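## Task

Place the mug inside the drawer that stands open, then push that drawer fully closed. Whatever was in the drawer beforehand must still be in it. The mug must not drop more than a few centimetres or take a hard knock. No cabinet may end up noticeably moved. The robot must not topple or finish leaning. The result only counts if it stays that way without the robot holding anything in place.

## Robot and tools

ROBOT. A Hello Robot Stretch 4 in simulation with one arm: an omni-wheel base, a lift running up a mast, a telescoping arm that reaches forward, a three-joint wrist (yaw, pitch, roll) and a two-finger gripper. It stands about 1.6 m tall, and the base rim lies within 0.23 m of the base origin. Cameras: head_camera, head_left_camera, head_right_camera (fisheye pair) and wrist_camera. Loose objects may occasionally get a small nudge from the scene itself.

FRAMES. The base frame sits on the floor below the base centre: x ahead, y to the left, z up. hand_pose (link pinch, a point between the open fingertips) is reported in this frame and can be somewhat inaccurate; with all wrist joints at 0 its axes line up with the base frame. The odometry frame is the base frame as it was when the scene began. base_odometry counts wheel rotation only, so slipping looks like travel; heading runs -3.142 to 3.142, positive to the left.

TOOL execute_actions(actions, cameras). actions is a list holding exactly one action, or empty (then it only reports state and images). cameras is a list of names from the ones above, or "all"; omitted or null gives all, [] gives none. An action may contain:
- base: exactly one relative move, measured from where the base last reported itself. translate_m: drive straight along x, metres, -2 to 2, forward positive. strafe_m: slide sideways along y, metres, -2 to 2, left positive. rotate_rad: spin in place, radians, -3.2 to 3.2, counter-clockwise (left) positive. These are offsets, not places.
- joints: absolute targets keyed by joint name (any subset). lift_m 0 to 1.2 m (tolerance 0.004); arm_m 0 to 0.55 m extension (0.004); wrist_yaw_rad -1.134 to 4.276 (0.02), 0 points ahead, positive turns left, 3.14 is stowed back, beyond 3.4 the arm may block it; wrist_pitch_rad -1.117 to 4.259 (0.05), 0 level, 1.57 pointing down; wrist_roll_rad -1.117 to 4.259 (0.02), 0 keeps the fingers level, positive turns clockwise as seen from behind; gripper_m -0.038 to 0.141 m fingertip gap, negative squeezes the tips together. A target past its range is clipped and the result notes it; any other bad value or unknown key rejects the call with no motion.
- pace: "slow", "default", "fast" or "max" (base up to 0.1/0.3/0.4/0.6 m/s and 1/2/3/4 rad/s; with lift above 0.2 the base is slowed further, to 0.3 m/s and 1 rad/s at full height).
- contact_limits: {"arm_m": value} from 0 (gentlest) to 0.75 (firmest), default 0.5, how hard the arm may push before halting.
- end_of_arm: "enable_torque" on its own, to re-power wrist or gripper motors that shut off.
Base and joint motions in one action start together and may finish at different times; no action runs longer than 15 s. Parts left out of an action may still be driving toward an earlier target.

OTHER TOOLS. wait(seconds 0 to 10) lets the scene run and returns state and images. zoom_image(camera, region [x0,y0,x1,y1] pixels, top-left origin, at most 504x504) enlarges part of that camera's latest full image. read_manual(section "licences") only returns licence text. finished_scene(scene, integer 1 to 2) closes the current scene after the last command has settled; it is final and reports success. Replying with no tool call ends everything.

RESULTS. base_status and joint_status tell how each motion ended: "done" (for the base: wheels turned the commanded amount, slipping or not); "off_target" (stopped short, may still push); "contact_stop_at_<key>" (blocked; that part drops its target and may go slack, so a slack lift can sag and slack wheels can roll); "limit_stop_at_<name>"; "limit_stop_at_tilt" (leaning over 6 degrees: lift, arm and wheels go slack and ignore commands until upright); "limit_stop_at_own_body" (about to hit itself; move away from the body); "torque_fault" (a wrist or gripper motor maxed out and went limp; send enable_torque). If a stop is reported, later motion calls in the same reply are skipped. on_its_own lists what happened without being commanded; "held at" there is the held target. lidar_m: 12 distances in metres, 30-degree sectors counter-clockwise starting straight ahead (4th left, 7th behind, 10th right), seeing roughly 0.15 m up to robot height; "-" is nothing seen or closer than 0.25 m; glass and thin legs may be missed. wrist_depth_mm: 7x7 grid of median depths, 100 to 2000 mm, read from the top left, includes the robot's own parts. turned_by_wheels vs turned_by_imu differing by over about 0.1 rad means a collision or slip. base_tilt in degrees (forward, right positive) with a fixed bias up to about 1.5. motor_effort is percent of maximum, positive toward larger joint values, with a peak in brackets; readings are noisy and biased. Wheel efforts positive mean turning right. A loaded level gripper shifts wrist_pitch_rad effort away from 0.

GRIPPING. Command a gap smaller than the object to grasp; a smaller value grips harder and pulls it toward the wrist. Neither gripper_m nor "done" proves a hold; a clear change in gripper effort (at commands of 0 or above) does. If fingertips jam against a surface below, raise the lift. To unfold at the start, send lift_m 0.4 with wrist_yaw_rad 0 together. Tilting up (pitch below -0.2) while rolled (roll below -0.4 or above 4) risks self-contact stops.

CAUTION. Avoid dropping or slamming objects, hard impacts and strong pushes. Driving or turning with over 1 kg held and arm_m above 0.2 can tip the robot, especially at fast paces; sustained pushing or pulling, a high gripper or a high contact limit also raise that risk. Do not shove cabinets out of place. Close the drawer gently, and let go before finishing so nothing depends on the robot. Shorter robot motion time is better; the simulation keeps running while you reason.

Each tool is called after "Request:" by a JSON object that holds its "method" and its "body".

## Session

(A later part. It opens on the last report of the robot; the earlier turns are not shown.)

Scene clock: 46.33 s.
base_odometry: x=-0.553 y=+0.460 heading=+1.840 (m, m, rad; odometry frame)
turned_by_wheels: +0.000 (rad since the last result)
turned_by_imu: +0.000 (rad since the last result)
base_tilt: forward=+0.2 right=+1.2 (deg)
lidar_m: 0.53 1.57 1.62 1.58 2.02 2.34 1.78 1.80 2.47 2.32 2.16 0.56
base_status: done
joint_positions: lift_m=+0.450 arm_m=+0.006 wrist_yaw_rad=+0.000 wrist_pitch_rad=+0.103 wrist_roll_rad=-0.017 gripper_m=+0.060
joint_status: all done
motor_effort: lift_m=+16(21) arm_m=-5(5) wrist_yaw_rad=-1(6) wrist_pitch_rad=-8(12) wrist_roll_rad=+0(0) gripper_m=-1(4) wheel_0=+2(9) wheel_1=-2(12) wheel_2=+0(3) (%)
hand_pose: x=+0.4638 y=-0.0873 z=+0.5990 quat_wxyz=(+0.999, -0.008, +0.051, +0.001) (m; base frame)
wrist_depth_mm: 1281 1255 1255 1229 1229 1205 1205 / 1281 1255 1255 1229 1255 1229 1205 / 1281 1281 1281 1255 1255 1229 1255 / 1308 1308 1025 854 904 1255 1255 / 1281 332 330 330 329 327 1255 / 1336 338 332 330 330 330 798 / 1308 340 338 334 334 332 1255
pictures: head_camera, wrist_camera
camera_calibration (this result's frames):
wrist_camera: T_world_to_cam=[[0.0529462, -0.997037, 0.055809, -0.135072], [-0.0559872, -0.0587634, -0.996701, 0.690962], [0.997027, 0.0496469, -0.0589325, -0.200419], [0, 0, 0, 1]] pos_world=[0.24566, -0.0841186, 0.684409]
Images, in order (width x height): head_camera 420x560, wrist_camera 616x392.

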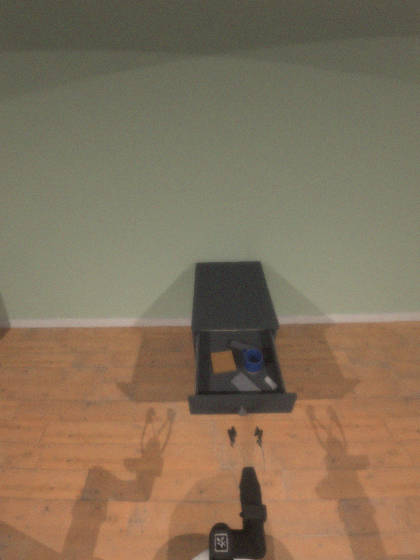

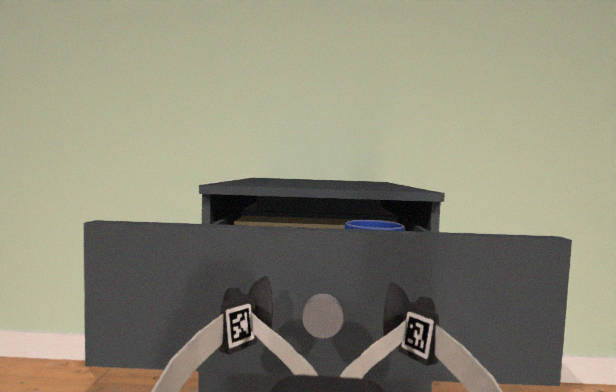

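Request:
{"method": "execute_actions", "body": {"actions": [{"joints":{"arm_m":0.095,"lift_m":0.44},"pace":"slow"}], "cameras": []}}

Request:
{"method": "execute_actions", "body": {"actions": [{"joints":{"arm_m":0.41},"pace":"slow","contact_limits":{"arm_m":0.2}}], "cameras": ["wrist_camera","head_camera"]}}

Scene clock: 49.03 s.
base_odometry: x=-0.553 y=+0.460 heading=+1.840 (m, m, rad; odometry frame)
turned_by_wheels: +0.000 (rad since the last result)
turned_by_imu: +0.000 (rad since the last result)
base_tilt: forward=+0.3 right=+1.3 (deg)
lidar_m: 0.55 1.55 1.67 1.58 2.00 2.35 1.79 1.79 2.48 2.35 2.17 0.58
base_status: not commanded
joint_positions: lift_m=+0.440 arm_m=+0.094 wrist_yaw_rad=+0.000 wrist_pitch_rad=+0.103 wrist_roll_rad=-0.017 gripper_m=+0.060
joint_status: all done
motor_effort: lift_m=+15(17) arm_m=+6(8) wrist_yaw_rad=+1(1) wrist_pitch_rad=-7(8) wrist_roll_rad=+0(1) gripper_m=-4(2) wheel_0=+2(2) wheel_1=-1(2) wheel_2=+0(0) (%)
hand_pose: x=+0.5519 y=-0.0874 z=+0.5891 quat_wxyz=(+0.999, -0.008, +0.051, +0.000) (m; base frame)
wrist_depth_mm: 1182 1160 1160 1138 1138 1118 1118 / 1182 1182 1160 1160 1138 1138 1138 / 1182 1182 1182 1160 1160 1182 1160 / 1205 1205 759 1118 741 1160 1160 / 248 246 245 245 243 242 246 / 250 249 247 246 243 244 244 / 252 251 250 216 247 246 246
pictures: none
No camera images: the call's "cameras" was empty. Leave "cameras" out to get every camera's image.

Scene clock: 53.47 s.
base_odometry: x=-0.553 y=+0.460 heading=+1.840 (m, m, rad; odometry frame)
turned_by_wheels: +0.000 (rad since the last result)
turned_by_imu: +0.000 (rad since the last result)
base_tilt: forward=+0.3 right=+1.3 (deg)
lidar_m: 0.84 1.55 1.65 1.60 2.01 2.35 1.78 1.81 2.43 2.34 2.12 0.89
base_status: not commanded
joint_positions: lift_m=+0.440 arm_m=+0.409 wrist_yaw_rad=+0.001 wrist_pitch_rad=+0.102 wrist_roll_rad=-0.017 gripper_m=+0.060
joint_status: all done
motor_effort: lift_m=+16(16) arm_m=+6(5) wrist_yaw_rad=-2(3) wrist_pitch_rad=-5(7) wrist_roll_rad=+1(0) gripper_m=-2(3) wheel_0=+2(1) wheel_1=-2(2) wheel_2=+1(1) (%)
contact_limits: arm_m 0.2
hand_pose: x=+0.8669 y=-0.0871 z=+0.5893 quat_wxyz=(+0.999, -0.008, +0.051, +0.001) (m; base frame)
wrist_depth_mm: 854 854 854 831 842 831 831 / 878 854 866 842 842 842 842 / 866 878 866 866 854 866 842 / 891 357 287 319 353 397 854 / 248 247 245 245 243 241 241 / 250 249 246 247 243 244 242 / 253 252 250 217 247 246 244
pictures: head_camera, wrist_camera
camera_calibration (this result's frames):
wrist_camera: T_world_to_cam=[[0.0534316, -0.997008, 0.0558523, -0.156167], [-0.0551327, -0.0587924, -0.996747, 0.703155], [0.997048, 0.0501785, -0.0581091, -0.603406], [0, 0, 0, 1]] pos_world=[0.648736, -0.084082, 0.674527]
Images, in order (width x height): head_camera 420x560, wrist_camera 616x392.

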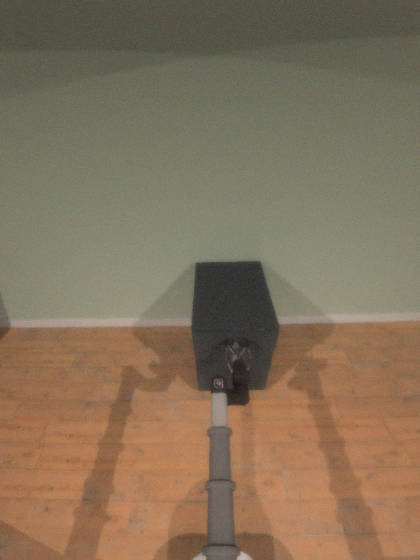

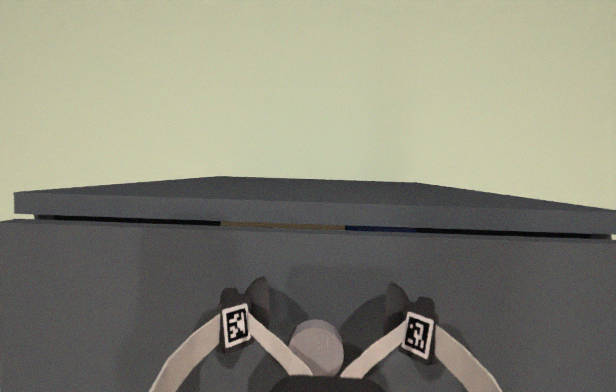

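Request:
{"method": "execute_actions", "body": {"actions": [{"joints":{"arm_m":0.45},"pace":"slow","contact_limits":{"arm_m":0.15}}], "cameras": ["wrist_camera"]}}

Request:
{"method": "execute_actions", "body": {"actions": [{"joints":{"arm_m":0.3},"pace":"fast"}], "cameras": ["wrist_camera"]}}

Scene clock: 55.10 s.
base_odometry: x=-0.553 y=+0.460 heading=+1.840 (m, m, rad; odometry frame)
turned_by_wheels: +0.000 (rad since the last result)
turned_by_imu: +0.000 (rad since the last result)
base_tilt: forward=+0.2 right=+1.3 (deg)
lidar_m: 0.88 1.57 1.65 1.58 2.02 2.34 1.78 1.79 2.48 2.29 2.14 0.93
base_status: not commanded
joint_positions: lift_m=+0.440 arm_m=+0.434 wrist_yaw_rad=-0.002 wrist_pitch_rad=+0.103 wrist_roll_rad=-0.017 gripper_m=+0.060
joint_status: arm_m contact_stop (moved +0.025 of +0.041)
on_its_own: arm_m is slack since a contact_stop (your +0.450 is given up)
motor_effort: lift_m=+16(16) arm_m=+0(13) wrist_yaw_rad=+8(22) wrist_pitch_rad=-8(8) wrist_roll_rad=+1(1) gripper_m=-4(2) wheel_0=+2(2) wheel_1=+0(2) wheel_2=-5(5) (%)
contact_limits: arm_m 0.15
hand_pose: x=+0.8918 y=-0.0881 z=+0.5891 quat_wxyz=(+0.999, -0.008, +0.051, -0.001) (m; base frame)
wrist_depth_mm: 842 831 820 820 809 809 809 / 842 831 831 831 831 809 809 / 854 842 842 842 831 831 820 / 242 256 281 307 342 384 820 / 244 243 242 242 240 239 237 / 247 245 214 244 241 241 241 / 249 248 247 214 245 244 243
pictures: wrist_camera
camera_calibration (this result's frames):
wrist_camera: T_world_to_cam=[[0.0500642, -0.997186, 0.0558068, -0.155447], [-0.0562081, -0.0586015, -0.996698, 0.705164], [0.997163, 0.0467621, -0.0589837, -0.628044], [0, 0, 0, 1]] pos_world=[0.67368, -0.0843176, 0.674466]
Images, in order (width x height): wrist_camera 616x392.

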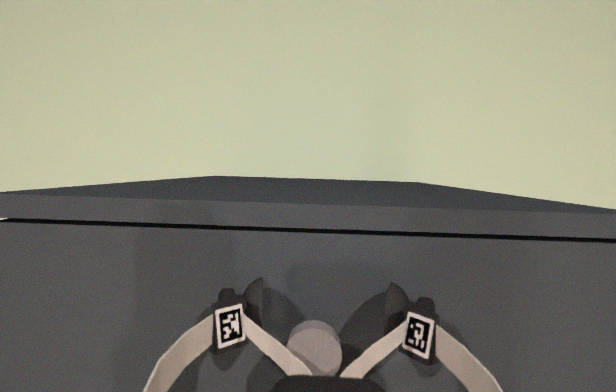

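not run: a stop came earlier in this reply.

Request:
{"method": "execute_actions", "body": {"actions": [{"joints":{"arm_m":0.32},"pace":"fast"}], "cameras": ["wrist_camera"]}}

Scene clock: 56.47 s.
base_odometry: x=-0.553 y=+0.460 heading=+1.840 (m, m, rad; odometry frame)
turned_by_wheels: +0.000 (rad since the last result)
turned_by_imu: +0.000 (rad since the last result)
base_tilt: forward=+0.3 right=+1.2 (deg)
lidar_m: 0.85 1.56 1.65 1.60 1.99 2.33 1.77 1.82 2.48 2.33 2.17 0.92
base_status: not commanded
joint_positions: lift_m=+0.440 arm_m=+0.321 wrist_yaw_rad=+0.000 wrist_pitch_rad=+0.102 wrist_roll_rad=-0.017 gripper_m=+0.060
joint_status: all done
motor_effort: lift_m=+16(16) arm_m=-5(7) wrist_yaw_rad=+1(7) wrist_pitch_rad=-8(7) wrist_roll_rad=+0(1) gripper_m=-3(4) wheel_0=+2(2) wheel_1=+1(0) wheel_2=-1(4) (%)
hand_pose: x=+0.7788 y=-0.0874 z=+0.5892 quat_wxyz=(+0.999, -0.008, +0.051, +0.000) (m; base frame)
wrist_depth_mm: 946 931 931 931 931 917 917 / 946 960 946 931 931 917 917 / 960 960 960 946 946 931 931 / 976 357 370 353 353 397 931 / 991 357 355 353 353 353 931 / 976 362 357 359 353 355 960 / 1025 366 364 359 359 357 960
pictures: wrist_camera
camera_calibration (this result's frames):
wrist_camera: T_world_to_cam=[[0.0524622, -0.997062, 0.0558194, -0.150967], [-0.0558156, -0.0587367, -0.996712, 0.698617], [0.997062, 0.0491741, -0.0587331, -0.515261], [0, 0, 0, 1]] pos_world=[0.560661, -0.0841513, 0.674484]
Images, in order (width x height): wrist_camera 616x392.

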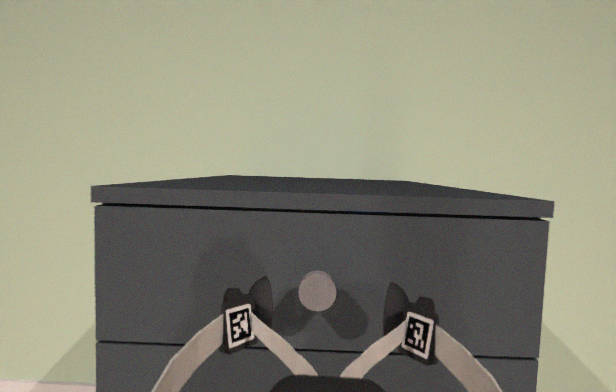

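Request:
{"method": "finished_scene", "body": {"scene": 2}}

The scene is finished: the task was done.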